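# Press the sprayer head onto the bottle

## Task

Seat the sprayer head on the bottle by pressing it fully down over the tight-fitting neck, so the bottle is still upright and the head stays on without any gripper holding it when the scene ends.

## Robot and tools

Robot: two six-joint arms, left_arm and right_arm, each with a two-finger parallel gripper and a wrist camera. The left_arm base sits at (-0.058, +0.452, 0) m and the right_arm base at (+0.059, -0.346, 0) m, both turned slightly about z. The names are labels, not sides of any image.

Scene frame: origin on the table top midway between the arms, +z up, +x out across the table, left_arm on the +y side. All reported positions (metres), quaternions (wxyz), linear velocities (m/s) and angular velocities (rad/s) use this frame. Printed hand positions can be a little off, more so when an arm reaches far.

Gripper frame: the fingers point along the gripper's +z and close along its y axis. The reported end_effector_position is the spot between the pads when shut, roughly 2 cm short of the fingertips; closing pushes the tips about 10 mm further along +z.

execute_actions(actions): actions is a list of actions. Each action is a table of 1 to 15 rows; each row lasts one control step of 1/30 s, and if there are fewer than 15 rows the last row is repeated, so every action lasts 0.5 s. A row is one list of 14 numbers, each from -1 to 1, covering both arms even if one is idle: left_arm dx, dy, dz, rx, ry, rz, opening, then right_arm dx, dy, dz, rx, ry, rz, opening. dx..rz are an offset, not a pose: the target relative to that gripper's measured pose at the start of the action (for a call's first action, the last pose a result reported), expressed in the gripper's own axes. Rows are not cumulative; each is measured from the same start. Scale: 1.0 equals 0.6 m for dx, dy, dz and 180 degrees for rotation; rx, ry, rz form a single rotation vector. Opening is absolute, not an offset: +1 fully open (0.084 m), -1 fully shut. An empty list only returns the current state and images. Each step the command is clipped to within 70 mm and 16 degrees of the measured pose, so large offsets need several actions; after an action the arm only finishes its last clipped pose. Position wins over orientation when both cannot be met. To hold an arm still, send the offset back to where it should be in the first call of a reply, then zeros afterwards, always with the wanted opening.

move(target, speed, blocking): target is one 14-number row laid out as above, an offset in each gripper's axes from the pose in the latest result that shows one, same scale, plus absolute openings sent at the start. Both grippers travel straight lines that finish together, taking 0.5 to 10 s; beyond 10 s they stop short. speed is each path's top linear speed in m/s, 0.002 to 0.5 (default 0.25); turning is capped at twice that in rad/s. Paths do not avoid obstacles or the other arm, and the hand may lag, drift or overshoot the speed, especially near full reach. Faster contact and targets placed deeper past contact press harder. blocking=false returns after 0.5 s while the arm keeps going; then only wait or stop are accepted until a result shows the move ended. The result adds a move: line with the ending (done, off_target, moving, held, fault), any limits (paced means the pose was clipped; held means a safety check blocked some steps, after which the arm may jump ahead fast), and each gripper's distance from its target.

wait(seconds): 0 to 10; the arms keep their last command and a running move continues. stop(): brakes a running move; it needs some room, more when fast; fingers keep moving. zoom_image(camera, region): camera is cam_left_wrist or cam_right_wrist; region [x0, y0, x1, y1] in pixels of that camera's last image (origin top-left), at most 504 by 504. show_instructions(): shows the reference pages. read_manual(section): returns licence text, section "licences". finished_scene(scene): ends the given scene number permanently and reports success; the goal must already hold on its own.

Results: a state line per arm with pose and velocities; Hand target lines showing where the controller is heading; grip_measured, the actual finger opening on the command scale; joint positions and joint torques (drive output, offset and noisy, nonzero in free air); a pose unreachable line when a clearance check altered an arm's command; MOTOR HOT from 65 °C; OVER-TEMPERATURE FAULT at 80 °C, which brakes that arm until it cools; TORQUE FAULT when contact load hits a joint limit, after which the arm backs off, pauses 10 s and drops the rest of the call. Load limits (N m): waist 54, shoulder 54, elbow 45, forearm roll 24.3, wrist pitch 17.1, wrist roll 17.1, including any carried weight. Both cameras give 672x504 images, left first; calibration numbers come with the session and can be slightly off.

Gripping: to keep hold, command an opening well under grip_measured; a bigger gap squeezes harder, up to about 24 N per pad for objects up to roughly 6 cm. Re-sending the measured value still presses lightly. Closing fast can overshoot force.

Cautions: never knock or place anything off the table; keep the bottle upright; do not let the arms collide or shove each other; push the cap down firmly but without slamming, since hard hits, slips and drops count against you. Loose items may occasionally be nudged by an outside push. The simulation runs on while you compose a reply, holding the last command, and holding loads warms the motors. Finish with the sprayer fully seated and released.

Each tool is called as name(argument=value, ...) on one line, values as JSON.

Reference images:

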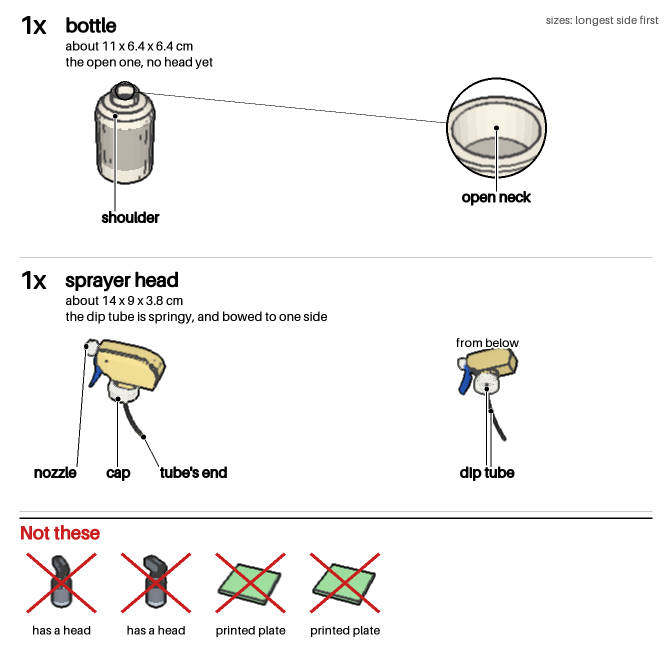

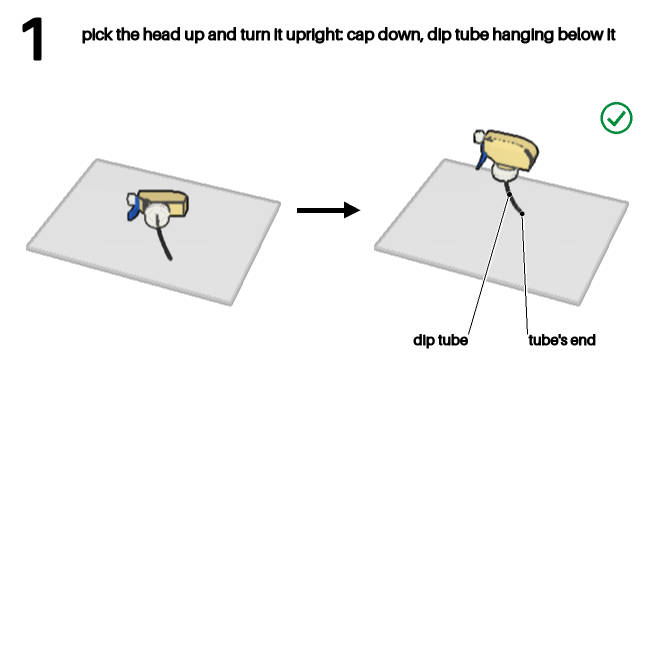

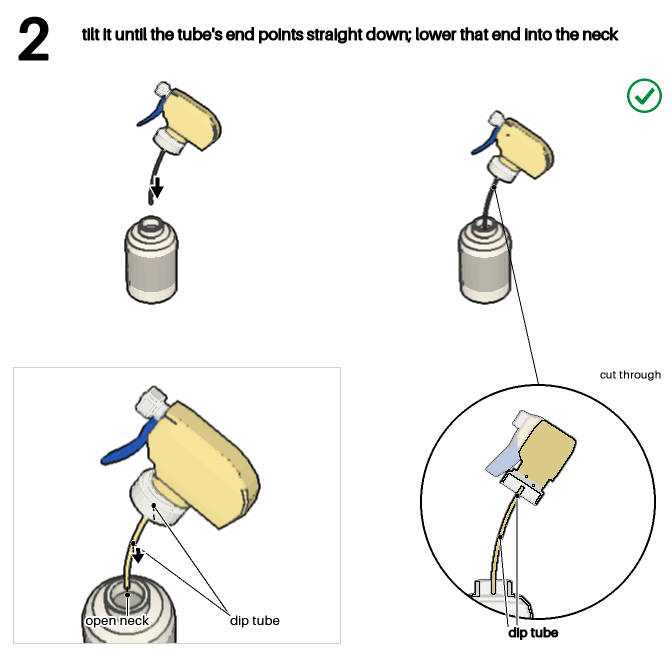

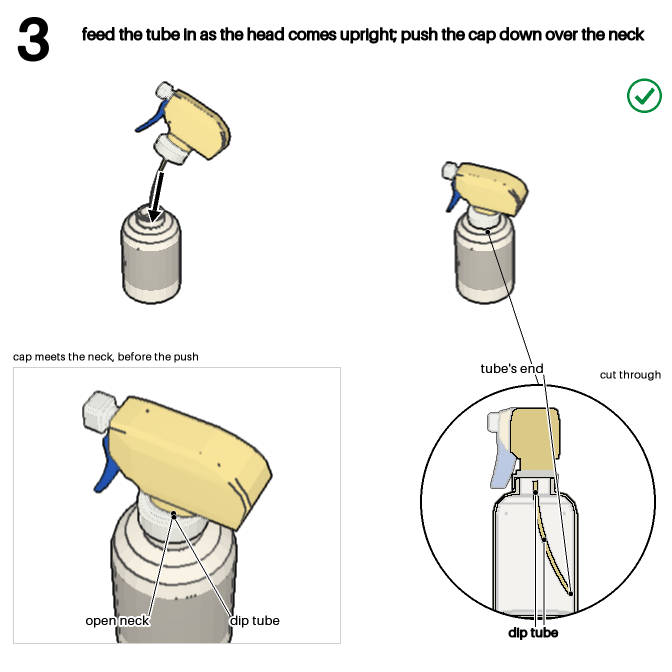

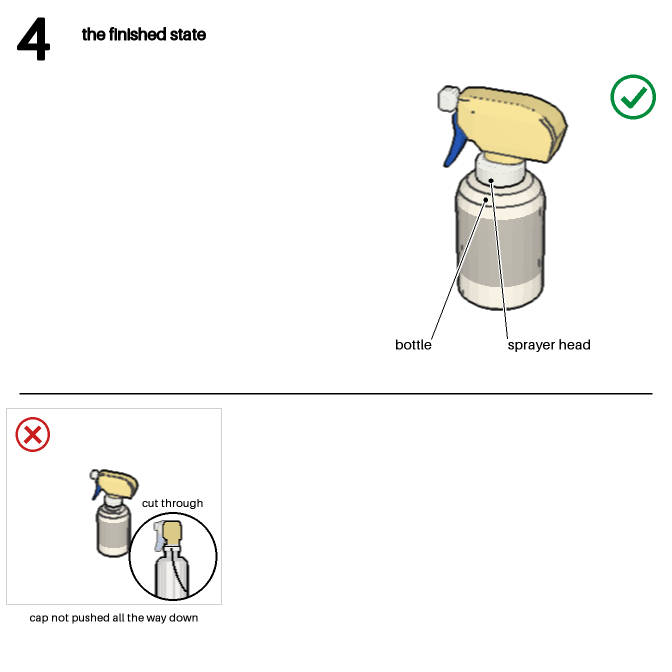

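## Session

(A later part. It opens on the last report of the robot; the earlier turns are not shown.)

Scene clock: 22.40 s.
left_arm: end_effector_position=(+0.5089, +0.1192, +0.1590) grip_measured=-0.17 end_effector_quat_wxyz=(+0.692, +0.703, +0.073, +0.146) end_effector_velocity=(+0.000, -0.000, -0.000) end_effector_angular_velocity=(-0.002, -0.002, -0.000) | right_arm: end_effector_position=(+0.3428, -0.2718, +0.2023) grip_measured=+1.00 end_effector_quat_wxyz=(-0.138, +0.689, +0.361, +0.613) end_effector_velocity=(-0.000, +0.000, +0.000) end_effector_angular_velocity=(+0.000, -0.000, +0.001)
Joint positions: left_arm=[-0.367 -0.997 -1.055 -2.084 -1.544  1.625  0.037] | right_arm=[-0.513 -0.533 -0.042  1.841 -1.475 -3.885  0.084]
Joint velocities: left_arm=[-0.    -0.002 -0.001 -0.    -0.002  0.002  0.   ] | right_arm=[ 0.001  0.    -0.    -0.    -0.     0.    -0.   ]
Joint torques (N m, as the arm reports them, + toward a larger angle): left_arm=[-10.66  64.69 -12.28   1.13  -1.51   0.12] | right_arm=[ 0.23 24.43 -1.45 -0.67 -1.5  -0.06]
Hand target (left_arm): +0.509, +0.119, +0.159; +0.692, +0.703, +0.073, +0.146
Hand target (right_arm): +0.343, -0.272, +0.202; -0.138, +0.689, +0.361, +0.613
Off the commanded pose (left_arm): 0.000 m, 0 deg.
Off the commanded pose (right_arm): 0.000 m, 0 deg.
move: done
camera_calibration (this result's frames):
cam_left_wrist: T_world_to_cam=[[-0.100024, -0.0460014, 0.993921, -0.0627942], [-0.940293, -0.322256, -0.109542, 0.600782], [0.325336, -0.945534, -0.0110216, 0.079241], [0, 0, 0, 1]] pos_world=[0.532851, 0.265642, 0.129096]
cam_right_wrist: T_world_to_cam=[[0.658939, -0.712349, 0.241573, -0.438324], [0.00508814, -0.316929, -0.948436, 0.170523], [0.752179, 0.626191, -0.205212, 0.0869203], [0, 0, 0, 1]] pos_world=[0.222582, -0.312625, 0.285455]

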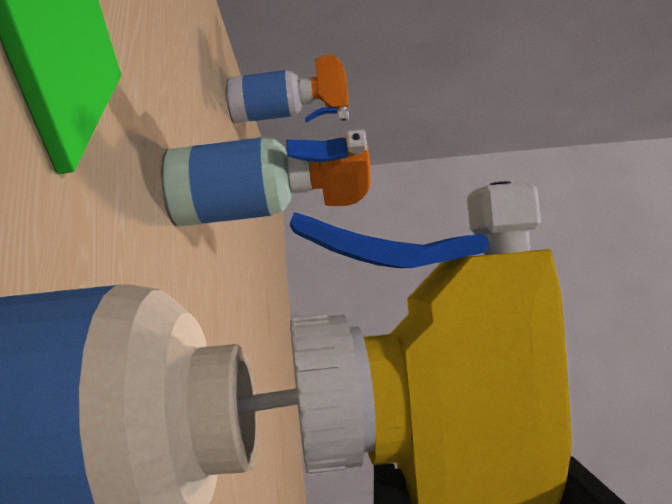

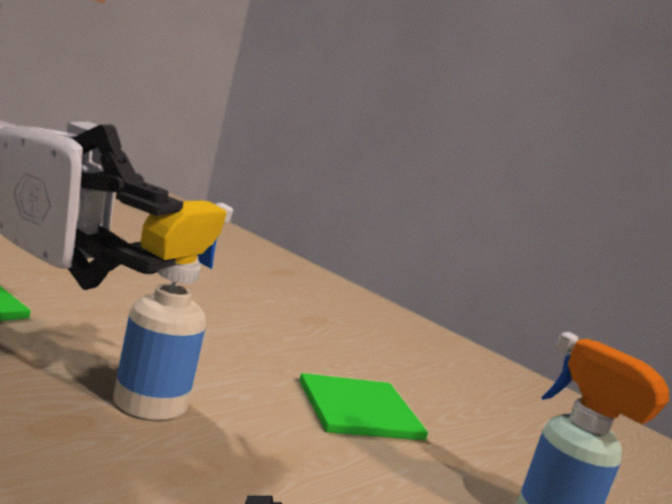

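Needs x -1.5mm extra; lower 24mm.

move(target=[-0.007,-0.04,0,0,0,0,-1,0,0,0,0,0,0,1], speed=0.02)

zoom_image(camera="cam_right_wrist", region=[80,150,320,390])

Scene clock: 24.07 s.
left_arm: end_effector_position=(+0.5072, +0.1186, +0.1353) grip_measured=-0.18 end_effector_quat_wxyz=(+0.693, +0.702, +0.073, +0.146) end_effector_velocity=(+0.000, -0.000, -0.000) end_effector_angular_velocity=(-0.000, -0.002, -0.001) | right_arm: end_effector_position=(+0.3428, -0.2718, +0.2023) grip_measured=+1.00 end_effector_quat_wxyz=(-0.138, +0.689, +0.361, +0.613) end_effector_velocity=(+0.000, -0.000, -0.000) end_effector_angular_velocity=(-0.000, +0.000, -0.000)
Joint positions: left_arm=[-0.369 -1.054 -1.08  -2.086 -1.561  1.653  0.036] | right_arm=[-0.513 -0.533 -0.042  1.841 -1.475 -3.885  0.084]
Joint velocities: left_arm=[-0.    -0.002 -0.003  0.    -0.     0.001  0.   ] | right_arm=[ 0.001  0.    -0.     0.001 -0.     0.    -0.   ]
Joint torques (N m, as the arm reports them, + toward a larger angle): left_arm=[-10.92  50.73  -8.09   0.07   2.92  -0.45] | right_arm=[ 0.27 22.79 -1.35 -0.55 -1.3  -0.01]
Hand target (left_arm): +0.507, +0.119, +0.135; +0.692, +0.703, +0.073, +0.146
Hand target (right_arm): +0.343, -0.272, +0.202; -0.138, +0.689, +0.361, +0.613
Off the commanded pose (left_arm): 0.001 m, 0 deg.
Off the commanded pose (right_arm): 0.000 m, 0 deg.
move: done
camera_calibration (this result's frames):
cam_left_wrist: T_world_to_cam=[[-0.100781, -0.0443403, 0.99392, -0.039267], [-0.940281, -0.322232, -0.109717, 0.596397], [0.325138, -0.945622, -0.00921758, 0.0788313], [0, 0, 0, 1]] pos_world=[0.531193, 0.264982, 0.10519]
cam_right_wrist: T_world_to_cam=[[0.658939, -0.712349, 0.241573, -0.438324], [0.00508797, -0.316929, -0.948436, 0.170524], [0.752179, 0.626191, -0.205212, 0.0869204], [0, 0, 0, 1]] pos_world=[0.222582, -0.312625, 0.285455]

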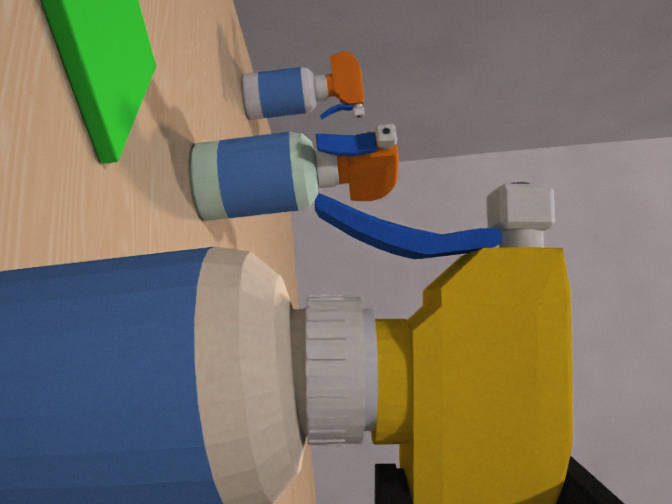

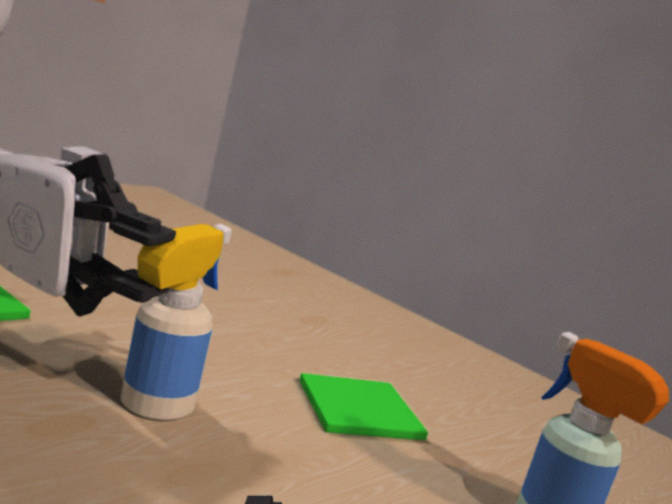

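Region (80, 150, 320, 390) of cam_right_wrist's 672x504 image, scaled by 2.100, with more detail than that image has.

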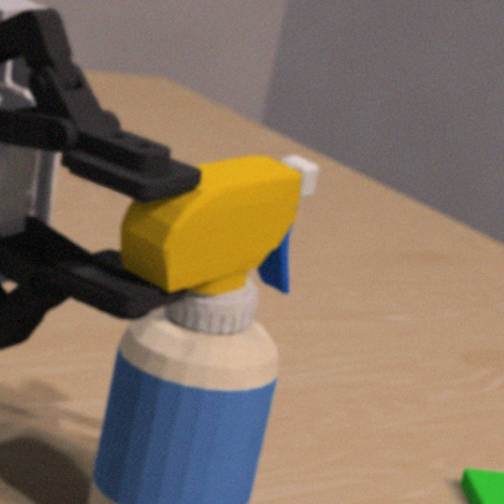

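move(target=[0,0.006,0,0,0,0,0.15,0,0,0,0,0,0,1])

move(target=[0,0,-0.08,0,0,0,0.15,0,0,0,0,0,0,1], speed=0.1)

move(target=[0.075,0.075,0,0,0,-0.03,-1,0,0,0,0,0,0,1], speed=0.15)

move(target=[0,0,0.085,0,0,0,-1,0,0,0,0,0,0,1], speed=0.15)

move(target=[0,-0.03,0,0,0,0,-1,0,0,0,0,0,0,1], speed=0.02)

zoom_image(camera="cam_right_wrist", region=[80,150,320,390])

Scene clock: 25.37 s.
left_arm: end_effector_position=(+0.5068, +0.1185, +0.1388) grip_measured=+0.14 end_effector_quat_wxyz=(+0.693, +0.702, +0.073, +0.146) end_effector_velocity=(+0.000, -0.000, +0.002) end_effector_angular_velocity=(-0.003, -0.002, -0.000) | right_arm: end_effector_position=(+0.3428, -0.2718, +0.2023) grip_measured=+1.00 end_effector_quat_wxyz=(-0.138, +0.689, +0.361, +0.613) end_effector_velocity=(-0.000, +0.001, +0.000) end_effector_angular_velocity=(+0.000, -0.000, +0.002)
Joint positions: left_arm=[-0.369 -1.045 -1.075 -2.086 -1.559  1.65   0.05 ] | right_arm=[-0.513 -0.533 -0.042  1.841 -1.475 -3.885  0.084]
Joint velocities: left_arm=[-0.     0.002  0.     0.    -0.003  0.    -0.   ] | right_arm=[ 0.001  0.    -0.    -0.001  0.    -0.     0.   ]
Joint torques (N m, as the arm reports them, + toward a larger angle): left_arm=[ -9.76  66.07 -12.13  -0.03  -1.56   0.27] | right_arm=[-0.21 22.5  -1.18 -0.65 -1.38 -0.09]
Hand target (left_arm): +0.507, +0.118, +0.139; +0.693, +0.702, +0.073, +0.146
Hand target (right_arm): +0.343, -0.272, +0.202; -0.138, +0.689, +0.361, +0.613
Off the commanded pose (left_arm): 0.000 m, 0 deg.
Off the commanded pose (right_arm): 0.000 m, 0 deg.
move: done
camera_calibration (this result's frames):
cam_left_wrist: T_world_to_cam=[[-0.100615, -0.0445211, 0.993929, -0.0428211], [-0.940294, -0.322227, -0.109619, 0.596396], [0.325151, -0.945615, -0.0094422, 0.0789171], [0, 0, 0, 1]] pos_world=[0.53082, 0.264894, 0.108682]
cam_right_wrist: T_world_to_cam=[[0.658939, -0.712349, 0.241573, -0.438324], [0.00508788, -0.316929, -0.948436, 0.170524], [0.752179, 0.626191, -0.205212, 0.0869204], [0, 0, 0, 1]] pos_world=[0.222582, -0.312625, 0.285455]

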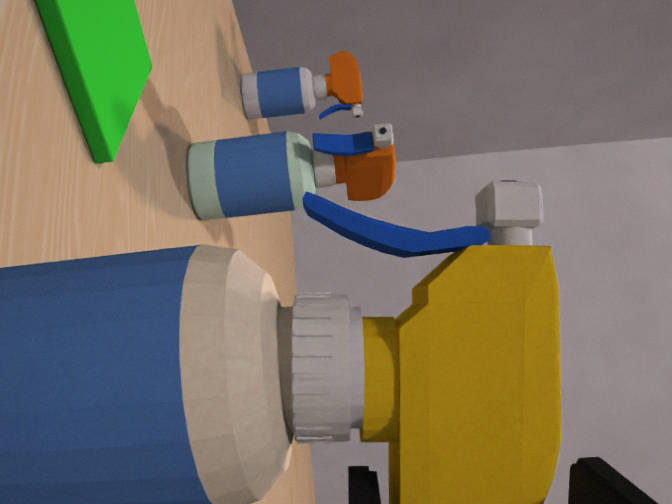

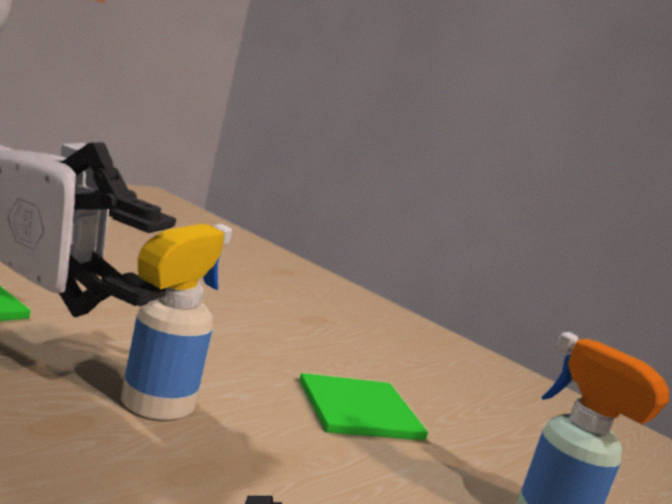

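Scene clock: 26.23 s.
left_arm: end_effector_position=(+0.4921, +0.1640, +0.1386) grip_measured=+0.14 end_effector_quat_wxyz=(+0.693, +0.703, +0.073, +0.146) end_effector_velocity=(-0.001, +0.001, -0.001) end_effector_angular_velocity=(+0.002, +0.000, +0.001) | right_arm: end_effector_position=(+0.3428, -0.2718, +0.2023) grip_measured=+1.00 end_effector_quat_wxyz=(-0.138, +0.689, +0.361, +0.613) end_effector_velocity=(-0.000, +0.000, -0.000) end_effector_angular_velocity=(+0.000, +0.000, +0.000)
Joint positions: left_arm=[-0.282 -1.026 -1.013 -1.999 -1.579  1.687  0.05 ] | right_arm=[-0.513 -0.533 -0.042  1.841 -1.475 -3.885  0.084]
Joint velocities: left_arm=[ 0.002  0.     0.002  0.002  0.001  0.002 -0.   ] | right_arm=[-0.    -0.     0.    -0.001  0.    -0.    -0.   ]
Joint torques (N m, as the arm reports them, + toward a larger angle): left_arm=[ -7.85  60.92 -11.54   1.26  -1.44   0.29] | right_arm=[ 0.72 23.47 -1.93 -0.74 -1.4  -0.03]
Hand target (left_arm): +0.492, +0.164, +0.139; +0.693, +0.703, +0.073, +0.146
Hand target (right_arm): +0.343, -0.272, +0.202; -0.138, +0.689, +0.361, +0.613
Off the commanded pose (left_arm): 0.000 m, 0 deg.
Off the commanded pose (right_arm): 0.000 m, 0 deg.
move: done
camera_calibration (this result's frames):
cam_left_wrist: T_world_to_cam=[[-0.100736, -0.0446528, 0.993911, -0.0420378], [-0.940334, -0.322059, -0.109774, 0.597222], [0.324999, -0.945666, -0.00954578, 0.126878], [0, 0, 0, 1]] pos_world=[0.516118, 0.310447, 0.108553]
cam_right_wrist: T_world_to_cam=[[0.658939, -0.712349, 0.241573, -0.438324], [0.00508804, -0.316929, -0.948436, 0.170524], [0.752179, 0.626191, -0.205212, 0.0869203], [0, 0, 0, 1]] pos_world=[0.222582, -0.312625, 0.285455]

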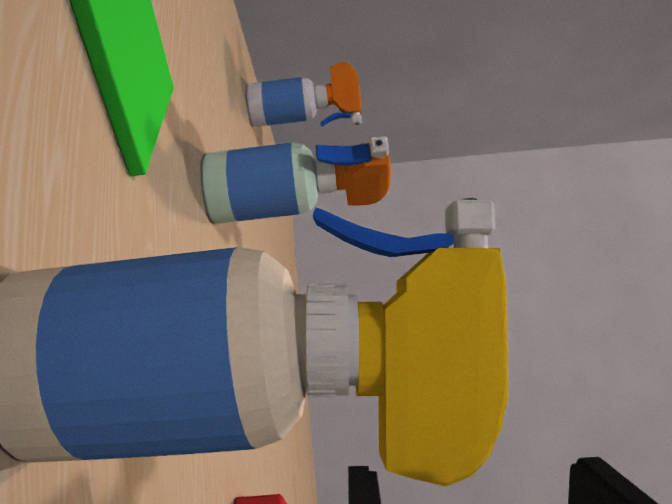

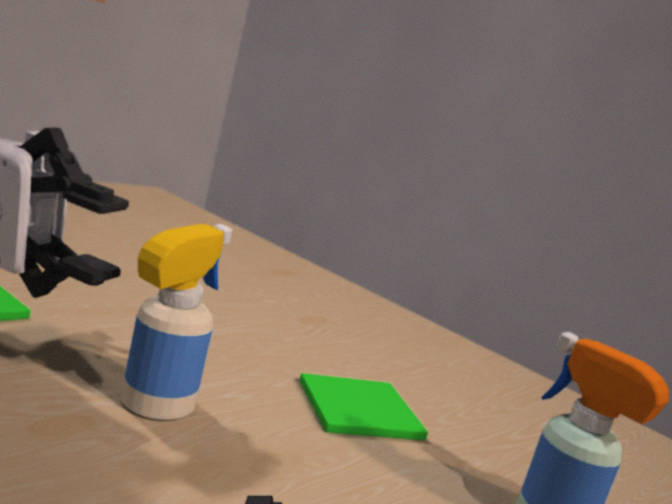

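Scene clock: 27.07 s.
left_arm: end_effector_position=(+0.5301, +0.1765, +0.1876) grip_measured=-1.00 end_effector_quat_wxyz=(+0.699, +0.698, +0.106, +0.113) end_effector_velocity=(+0.001, +0.000, +0.002) end_effector_angular_velocity=(-0.002, +0.001, -0.000) | right_arm: end_effector_position=(+0.3428, -0.2718, +0.2023) grip_measured=+1.00 end_effector_quat_wxyz=(-0.138, +0.689, +0.361, +0.613) end_effector_velocity=(-0.000, +0.000, +0.000) end_effector_angular_velocity=(+0.000, -0.000, +0.001)
Joint positions: left_arm=[-0.249 -0.944 -1.061 -1.964 -1.528  1.473  0.   ] | right_arm=[-0.513 -0.533 -0.042  1.841 -1.475 -3.885  0.084]
Joint velocities: left_arm=[ 0.001  0.002 -0.002  0.001  0.    -0.006  0.   ] | right_arm=[ 0.     0.     0.    -0.001  0.     0.    -0.   ]
Joint torques (N m, as the arm reports them, + toward a larger angle): left_arm=[ -7.6   63.77 -13.76   0.    -1.11   0.11] | right_arm=[ 0.53 23.23 -1.3  -0.63 -1.32  0.01]
Hand target (left_arm): +0.530, +0.177, +0.188; +0.699, +0.698, +0.106, +0.113
Hand target (right_arm): +0.343, -0.272, +0.202; -0.138, +0.689, +0.361, +0.613
Off the commanded pose (left_arm): 0.000 m, 0 deg.
Off the commanded pose (right_arm): 0.000 m, 0 deg.
move: done
camera_calibration (this result's frames):
cam_left_wrist: T_world_to_cam=[[-0.0109654, -0.0162369, 0.999808, -0.140034], [-0.946027, -0.323712, -0.0156327, 0.628037], [0.323903, -0.946016, -0.0118109, 0.127854], [0, 0, 0, 1]] pos_world=[0.551192, 0.321981, 0.151335]
cam_right_wrist: T_world_to_cam=[[0.658939, -0.712349, 0.241573, -0.438324], [0.00508802, -0.316929, -0.948436, 0.170524], [0.752179, 0.626191, -0.205212, 0.0869203], [0, 0, 0, 1]] pos_world=[0.222582, -0.312625, 0.285455]

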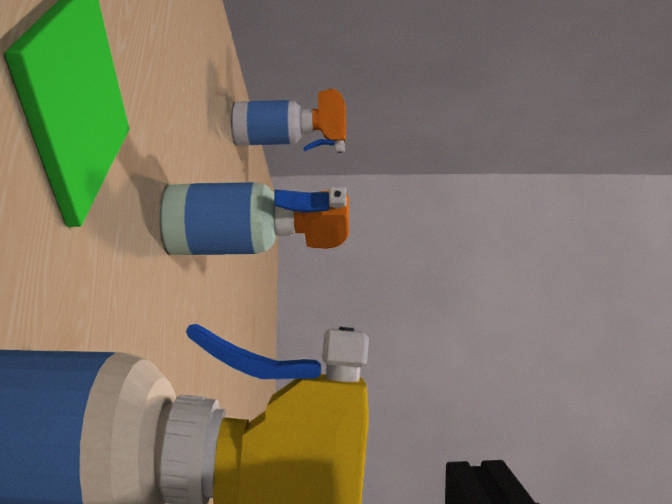

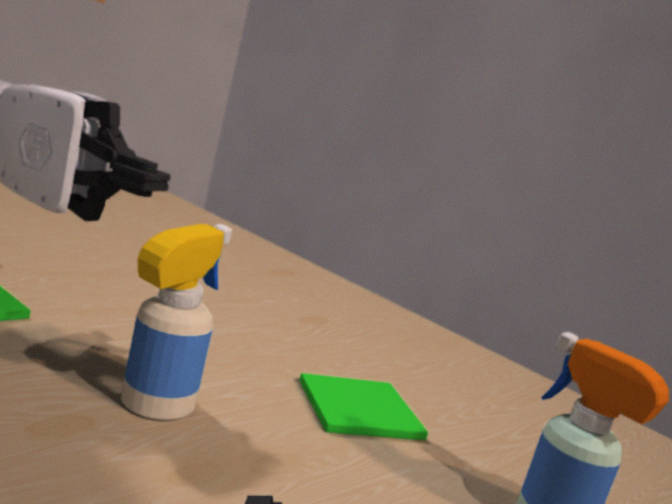

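Scene clock: 27.90 s.
left_arm: end_effector_position=(+0.5458, +0.1281, +0.1878) grip_measured=-1.00 end_effector_quat_wxyz=(+0.699, +0.698, +0.106, +0.113) end_effector_velocity=(-0.000, -0.001, -0.000) end_effector_angular_velocity=(-0.001, +0.001, -0.001) | right_arm: end_effector_position=(+0.3428, -0.2718, +0.2023) grip_measured=+1.00 end_effector_quat_wxyz=(-0.138, +0.689, +0.361, +0.613) end_effector_velocity=(-0.000, +0.000, +0.000) end_effector_angular_velocity=(+0.000, -0.000, +0.001)
Joint positions: left_arm=[-0.337 -0.97  -1.126 -2.049 -1.5    1.442  0.   ] | right_arm=[-0.513 -0.533 -0.042  1.841 -1.475 -3.885  0.084]
Joint velocities: left_arm=[-0.002 -0.001 -0.    -0.002 -0.001 -0.001  0.   ] | right_arm=[-0.     0.    -0.    -0.001  0.     0.    -0.   ]
Joint torques (N m, as the arm reports them, + toward a larger angle): left_arm=[-10.49  63.47 -14.92   0.54  -1.33   0.16] | right_arm=[-1.1  24.23 -0.77 -0.66 -1.44  0.01]
Hand target (left_arm): +0.546, +0.128, +0.188; +0.699, +0.698, +0.106, +0.113
Hand target (right_arm): +0.343, -0.272, +0.202; -0.138, +0.689, +0.361, +0.613
Off the commanded pose (left_arm): 0.000 m, 0 deg.
Off the commanded pose (right_arm): 0.000 m, 0 deg.
move: done
camera_calibration (this result's frames):
cam_left_wrist: T_world_to_cam=[[-0.0108657, -0.0160884, 0.999812, -0.140867], [-0.945965, -0.323898, -0.0154925, 0.627148], [0.324086, -0.945955, -0.0116997, 0.0768943], [0, 0, 0, 1]] pos_world=[0.56681, 0.273604, 0.151456]
cam_right_wrist: T_world_to_cam=[[0.658939, -0.712349, 0.241573, -0.438324], [0.00508805, -0.316929, -0.948436, 0.170524], [0.752179, 0.626191, -0.205212, 0.0869203], [0, 0, 0, 1]] pos_world=[0.222582, -0.312625, 0.285455]

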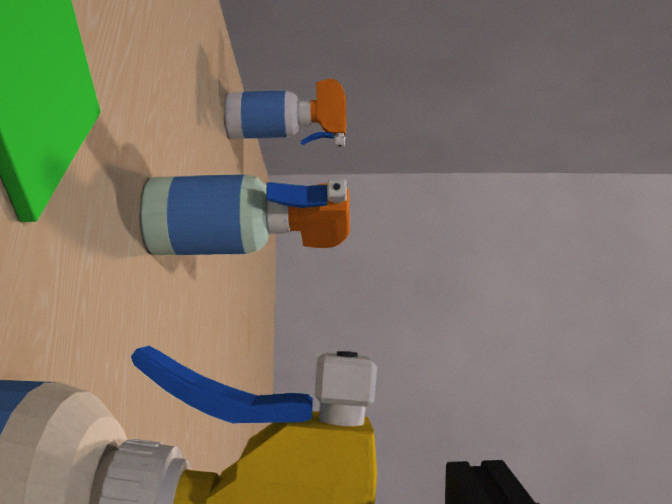

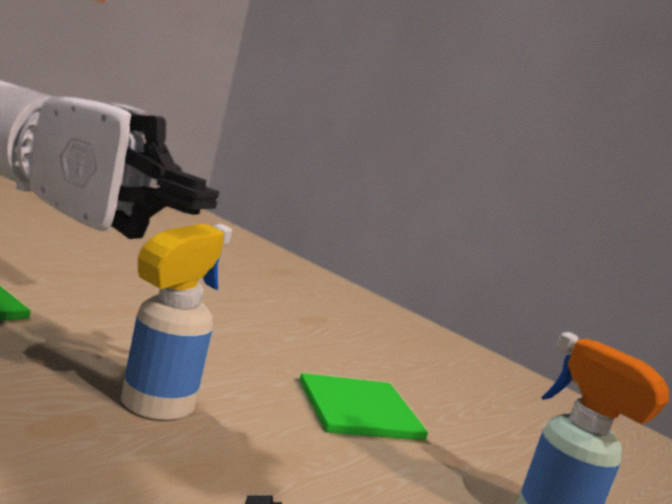

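Scene clock: 29.03 s.
left_arm: end_effector_position=(+0.5469, +0.1281, +0.1731) grip_measured=-1.00 end_effector_quat_wxyz=(+0.701, +0.696, +0.105, +0.115) end_effector_velocity=(-0.003, -0.000, -0.001) end_effector_angular_velocity=(-0.012, +0.001, -0.002) | right_arm: end_effector_position=(+0.3428, -0.2718, +0.2023) grip_measured=+1.00 end_effector_quat_wxyz=(-0.138, +0.689, +0.361, +0.613) end_effector_velocity=(+0.000, -0.000, +0.000) end_effector_angular_velocity=(+0.000, -0.000, -0.001)
Joint positions: left_arm=[-0.337 -1.009 -1.147 -2.051 -1.517  1.461  0.   ] | right_arm=[-0.513 -0.533 -0.042  1.841 -1.475 -3.885  0.084]
Joint velocities: left_arm=[-0.001 -0.007  0.001 -0.    -0.016  0.003  0.   ] | right_arm=[-0.001 -0.    -0.    -0.     0.    -0.    -0.   ]
Joint torques (N m, as the arm reports them, + toward a larger angle): left_arm=[-14.62  41.92  -2.4    2.48   6.25   0.02] | right_arm=[-0.02 23.67 -1.39 -0.45 -1.35  0.05]
Hand target (left_arm): +0.546, +0.128, +0.170; +0.699, +0.698, +0.106, +0.113
Hand target (right_arm): +0.343, -0.272, +0.202; -0.138, +0.689, +0.361, +0.613
Off the commanded pose (left_arm): 0.003 m, 1 deg.
Off the commanded pose (right_arm): 0.000 m, 0 deg.
move: done
camera_calibration (this result's frames):
cam_left_wrist: T_world_to_cam=[[-0.0163876, -0.00898438, 0.999825, -0.1241], [-0.945918, -0.323882, -0.0184144, 0.628446], [0.323991, -0.946055, -0.00319085, 0.0749604], [0, 0, 0, 1]] pos_world=[0.568138, 0.273344, 0.13589]
cam_right_wrist: T_world_to_cam=[[0.658939, -0.712349, 0.241573, -0.438324], [0.00508806, -0.316929, -0.948436, 0.170523], [0.752179, 0.626191, -0.205212, 0.0869203], [0, 0, 0, 1]] pos_world=[0.222582, -0.312625, 0.285455]

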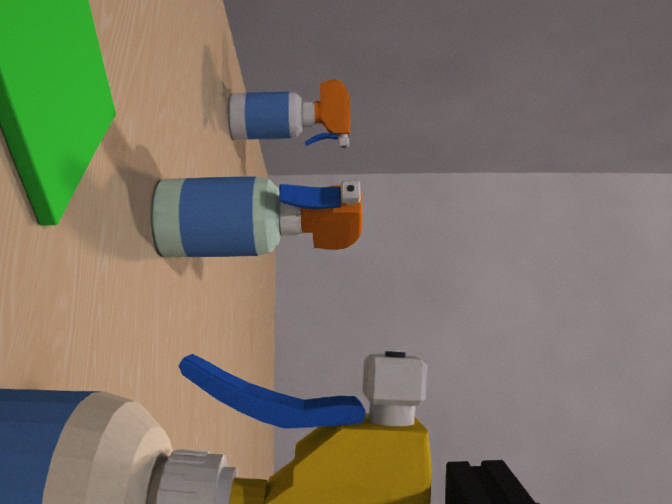

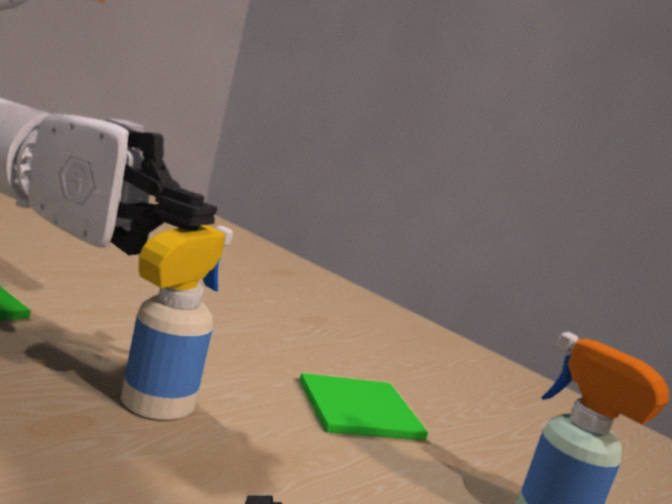

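Region (80, 150, 320, 390) of cam_right_wrist's 672x504 image, scaled by 2.100, with more detail than that image has.

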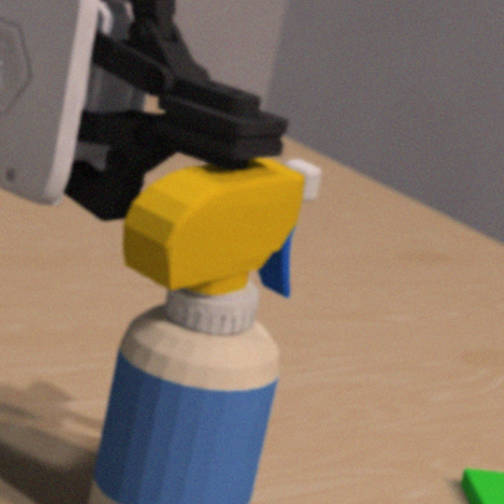

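move(target=[-0.06,0.02,-0.05,0,0,0,-1,0,0,0,0,0,0,1], speed=0.1)

Scene clock: 30.10 s.
left_arm: end_effector_position=(+0.5034, +0.1456, +0.1843) grip_measured=-1.00 end_effector_quat_wxyz=(+0.701, +0.696, +0.105, +0.115) end_effector_velocity=(-0.001, +0.001, +0.002) end_effector_angular_velocity=(-0.003, -0.002, +0.000) | right_arm: end_effector_position=(+0.3428, -0.2718, +0.2023) grip_measured=+1.00 end_effector_quat_wxyz=(-0.138, +0.689, +0.361, +0.613) end_effector_velocity=(+0.000, -0.000, +0.000) end_effector_angular_velocity=(+0.000, -0.000, -0.000)
Joint positions: left_arm=[-0.317 -0.932 -1.    -2.033 -1.551  1.523  0.   ] | right_arm=[-0.513 -0.533 -0.042  1.841 -1.475 -3.885  0.084]
Joint velocities: left_arm=[ 0.001  0.003  0.004 -0.    -0.004  0.001  0.   ] | right_arm=[-0. -0.  0. -0. -0.  0.  0.]
Joint torques (N m, as the arm reports them, + toward a larger angle): left_arm=[ -6.68  63.3  -12.46   0.89  -1.54   0.25] | right_arm=[-0.77 23.08 -1.55 -0.8  -1.41  0.02]
Hand target (left_arm): +0.503, +0.146, +0.184; +0.701, +0.696, +0.105, +0.115
Hand target (right_arm): +0.343, -0.272, +0.202; -0.138, +0.689, +0.361, +0.613
Off the commanded pose (left_arm): 0.000 m, 0 deg.
Off the commanded pose (right_arm): 0.000 m, 0 deg.
move: done
camera_calibration (this result's frames):
cam_left_wrist: T_world_to_cam=[[-0.0162075, -0.00922035, 0.999826, -0.13589], [-0.945948, -0.3238, -0.0183202, 0.593159], [0.323913, -0.946081, -0.00347397, 0.10573], [0, 0, 0, 1]] pos_world=[0.524648, 0.290841, 0.1471]
cam_right_wrist: T_world_to_cam=[[0.658939, -0.712349, 0.241573, -0.438324], [0.00508797, -0.316929, -0.948436, 0.170524], [0.752179, 0.62619, -0.205212, 0.0869202], [0, 0, 0, 1]] pos_world=[0.222582, -0.312625, 0.285455]

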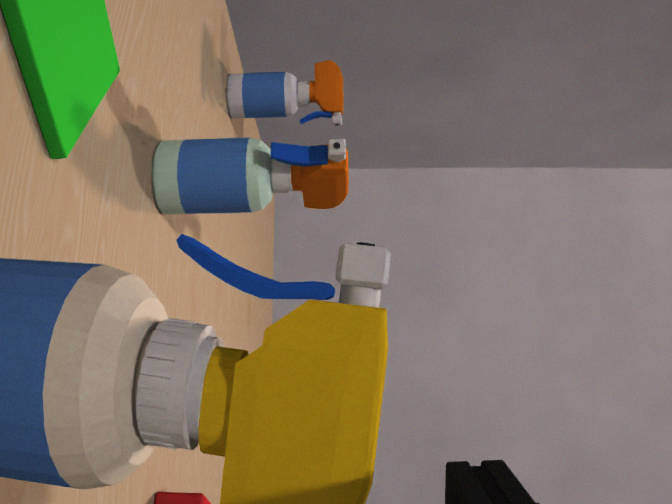

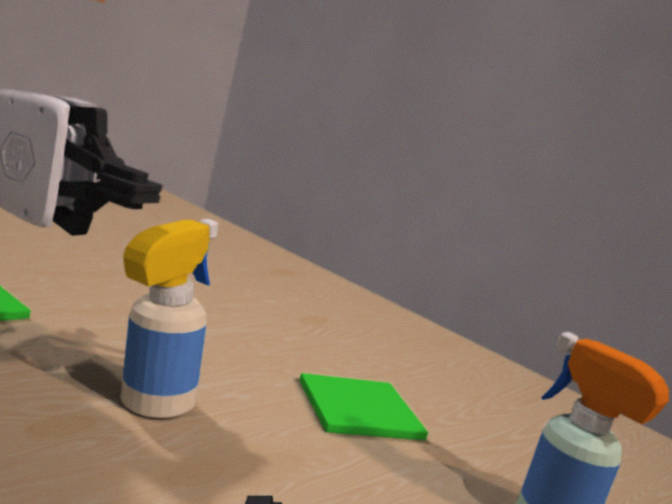

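move(target=[0.05,0.06,0.05,0.5,0,0,-1,0,0,0,0,0,0,1], speed=0.4)

Scene clock: 33.13 s.
left_arm: end_effector_position=(+0.5412, +0.1266, +0.2213) grip_measured=-1.00 end_effector_quat_wxyz=(+0.005, +0.988, +0.154, +0.006) end_effector_velocity=(+0.001, -0.001, +0.001) end_effector_angular_velocity=(+0.005, +0.001, -0.002) | right_arm: end_effector_position=(+0.3428, -0.2718, +0.2023) grip_measured=+1.00 end_effector_quat_wxyz=(-0.138, +0.689, +0.361, +0.613) end_effector_velocity=(+0.000, -0.000, +0.000) end_effector_angular_velocity=(+0.000, +0.000, -0.001)
Joint positions: left_arm=[-0.663 -0.748 -1.561 -0.001 -0.797 -0.806  0.   ] | right_arm=[-0.513 -0.533 -0.042  1.841 -1.475 -3.885  0.084]
Joint velocities: left_arm=[-0.003 -0.004 -0.008  0.006 -0.008 -0.004  0.   ] | right_arm=[-0.  0. -0.  0. -0.  0.  0.]
Joint torques (N m, as the arm reports them, + toward a larger angle): left_arm=[ -9.71  73.33 -25.2    0.26   0.58   0.23] | right_arm=[ 0.67 23.56 -1.41 -0.83 -1.41 -0.11]
Hand target (left_arm): +0.541, +0.126, +0.221; +0.005, +0.988, +0.154, +0.006
Hand target (right_arm): +0.343, -0.272, +0.202; -0.138, +0.689, +0.361, +0.613
Off the commanded pose (left_arm): 0.001 m, 0 deg.
Off the commanded pose (right_arm): 0.000 m, 0 deg.
move: done; limits=paced
camera_calibration (this result's frames):
cam_left_wrist: T_world_to_cam=[[0.29943, -0.954116, -0.001953, -0.00194587], [-0.953743, -0.299255, -0.0286514, 0.62687], [0.0267523, 0.0104418, -0.999588, 0.335793], [0, 0, 0, 1]] pos_world=[0.589472, 0.182231, 0.353611]
cam_right_wrist: T_world_to_cam=[[0.658939, -0.712349, 0.241573, -0.438324], [0.00508787, -0.316929, -0.948436, 0.170524], [0.752179, 0.626191, -0.205212, 0.0869203], [0, 0, 0, 1]] pos_world=[0.222582, -0.312625, 0.285455]

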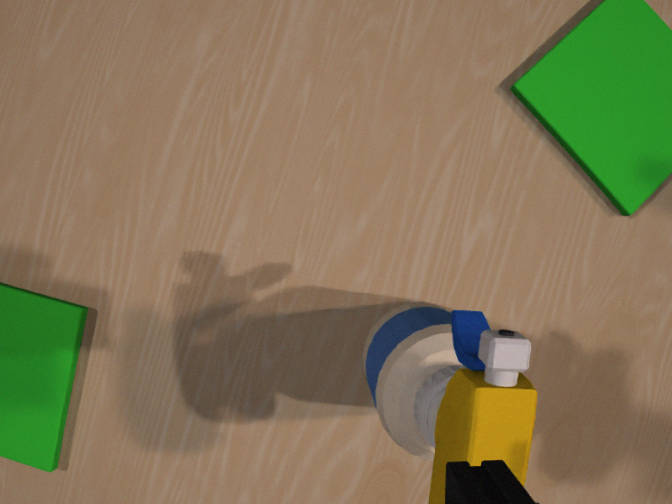

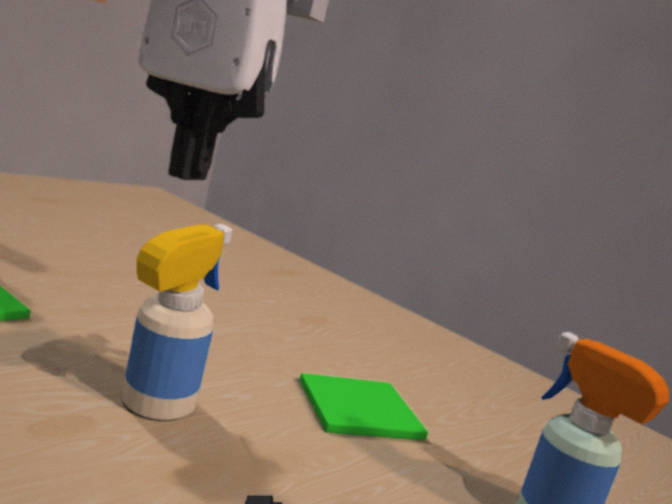

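move(target=[0.012,0.03,0.055,0,0,0,-1,0,0,0,0,0,0,1], speed=0.1)

move(target=[0,0,0.025,0,0,0,-1,0,0,0,0,0,0,1], speed=0.015)

zoom_image(camera="cam_right_wrist", region=[80,150,320,390])

Scene clock: 34.33 s.
left_arm: end_effector_position=(+0.5540, +0.1115, +0.1889) grip_measured=-1.00 end_effector_quat_wxyz=(+0.005, +0.988, +0.154, +0.006) end_effector_velocity=(+0.000, -0.000, -0.001) end_effector_angular_velocity=(+0.001, +0.001, -0.002) | right_arm: end_effector_position=(+0.3428, -0.2718, +0.2023) grip_measured=+1.00 end_effector_quat_wxyz=(-0.138, +0.689, +0.361, +0.613) end_effector_velocity=(+0.000, -0.000, -0.000) end_effector_angular_velocity=(-0.000, +0.000, -0.000)
Joint positions: left_arm=[-0.674 -0.831 -1.621 -0.001 -0.773 -0.817  0.   ] | right_arm=[-0.513 -0.533 -0.042  1.841 -1.475 -3.885  0.084]
Joint velocities: left_arm=[-0.    -0.003 -0.003  0.001 -0.     0.001  0.   ] | right_arm=[ 0.    -0.    -0.     0.001 -0.     0.     0.   ]
Joint torques (N m, as the arm reports them, + toward a larger angle): left_arm=[ -7.8   72.73 -24.13   1.23   0.69   0.24] | right_arm=[ 0.1  23.1  -1.97 -1.17 -1.32 -0.13]
Hand target (left_arm): +0.554, +0.111, +0.189; +0.005, +0.988, +0.154, +0.006
Hand target (right_arm): +0.343, -0.272, +0.202; -0.138, +0.689, +0.361, +0.613
Off the commanded pose (left_arm): 0.000 m, 0 deg.
Off the commanded pose (right_arm): 0.000 m, 0 deg.
move: done
camera_calibration (this result's frames):
cam_left_wrist: T_world_to_cam=[[0.299439, -0.954114, -0.00166407, -0.020362], [-0.953732, -0.299269, -0.0288545, 0.633642], [0.0270324, 0.0102272, -0.999582, 0.303027], [0, 0, 0, 1]] pos_world=[0.602231, 0.167103, 0.32115]
cam_right_wrist: T_world_to_cam=[[0.658939, -0.712349, 0.241573, -0.438324], [0.00508783, -0.316929, -0.948436, 0.170524], [0.752179, 0.626191, -0.205212, 0.0869203], [0, 0, 0, 1]] pos_world=[0.222582, -0.312625, 0.285455]

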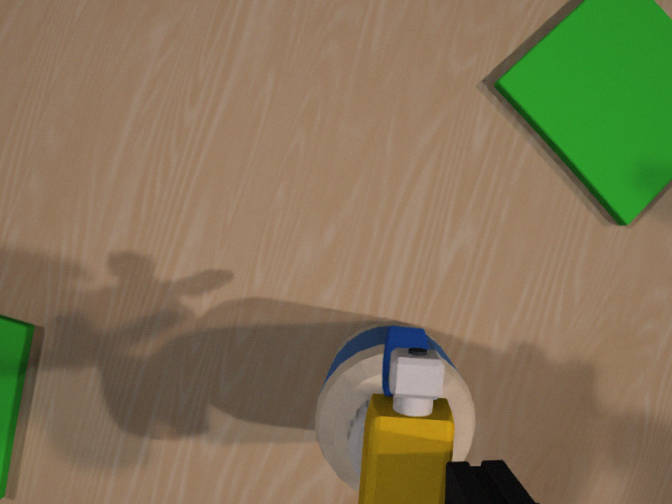

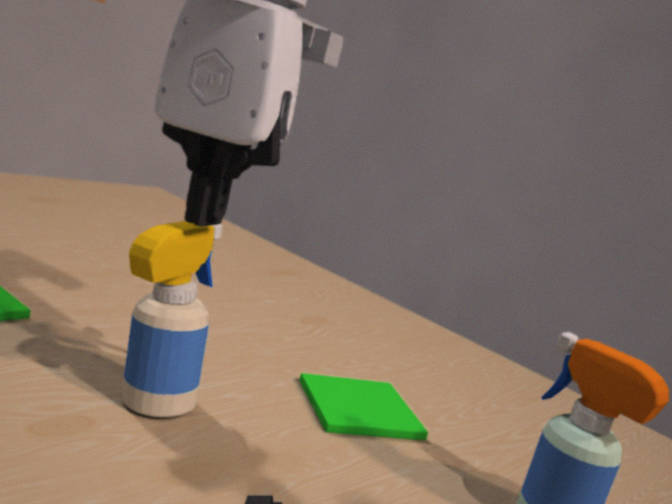

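Scene clock: 35.57 s.
left_arm: end_effector_position=(+0.5542, +0.1113, +0.1739) grip_measured=-1.00 end_effector_quat_wxyz=(+0.005, +0.988, +0.154, +0.006) end_effector_velocity=(+0.001, -0.001, +0.000) end_effector_angular_velocity=(-0.001, -0.003, -0.000) | right_arm: end_effector_position=(+0.3428, -0.2718, +0.2023) grip_measured=+1.00 end_effector_quat_wxyz=(-0.138, +0.689, +0.361, +0.613) end_effector_velocity=(-0.000, +0.001, -0.000) end_effector_angular_velocity=(+0.001, +0.000, +0.002)
Joint positions: left_arm=[-0.674 -0.85  -1.616 -0.001 -0.75  -0.817  0.   ] | right_arm=[-0.513 -0.533 -0.042  1.841 -1.475 -3.885  0.084]
Joint velocities: left_arm=[-0.    -0.001 -0.002 -0.     0.002  0.     0.   ] | right_arm=[ 0.002 -0.     0.    -0.     0.     0.     0.   ]
Joint torques (N m, as the arm reports them, + toward a larger angle): left_arm=[ -9.66  71.7  -22.79   2.15   0.57   0.21] | right_arm=[-0.25 22.98 -1.02 -0.67 -1.36 -0.03]
Hand target (left_arm): +0.554, +0.111, +0.174; +0.005, +0.988, +0.154, +0.006
Hand target (right_arm): +0.343, -0.272, +0.202; -0.138, +0.689, +0.361, +0.613
Off the commanded pose (left_arm): 0.000 m, 0 deg.
Off the commanded pose (right_arm): 0.000 m, 0 deg.
move: done
camera_calibration (this result's frames):
cam_left_wrist: T_world_to_cam=[[0.299419, -0.95412, -0.00166291, -0.0205494], [-0.95374, -0.299249, -0.0288267, 0.633336], [0.0270065, 0.0102172, -0.999583, 0.288112], [0, 0, 0, 1]] pos_world=[0.602409, 0.166975, 0.306215]
cam_right_wrist: T_world_to_cam=[[0.658939, -0.712349, 0.241573, -0.438324], [0.00508796, -0.316929, -0.948436, 0.170524], [0.752179, 0.626191, -0.205212, 0.0869203], [0, 0, 0, 1]] pos_world=[0.222582, -0.312625, 0.285455]

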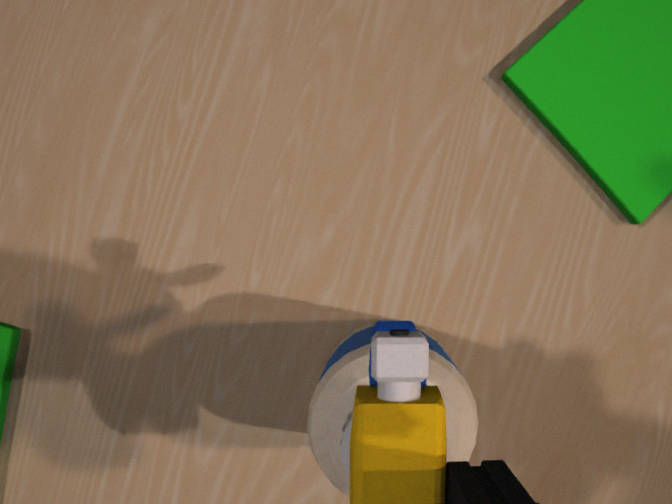

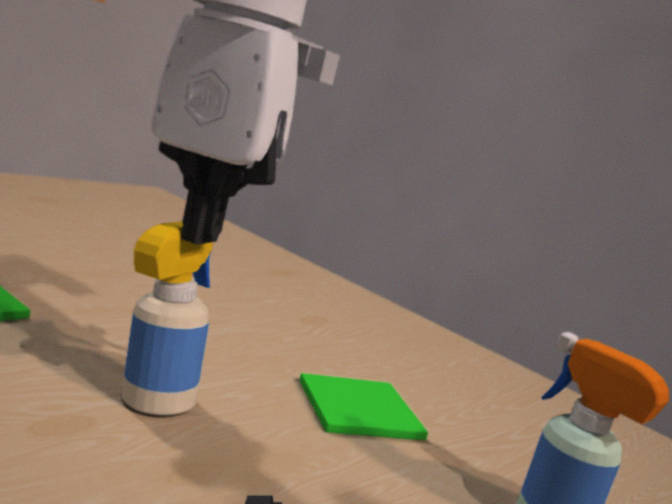

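Region (80, 150, 320, 390) of cam_right_wrist's 672x504 image, scaled by 2.100, with more detail than that image has.

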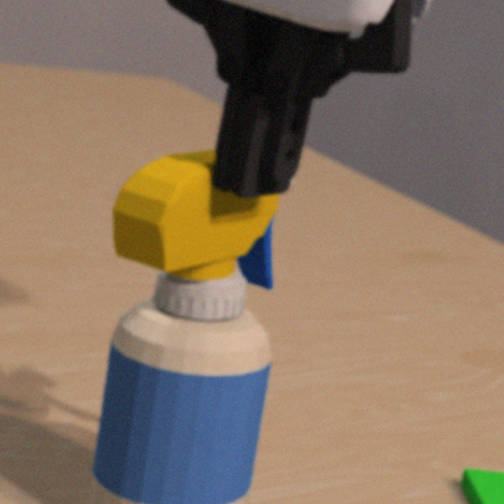

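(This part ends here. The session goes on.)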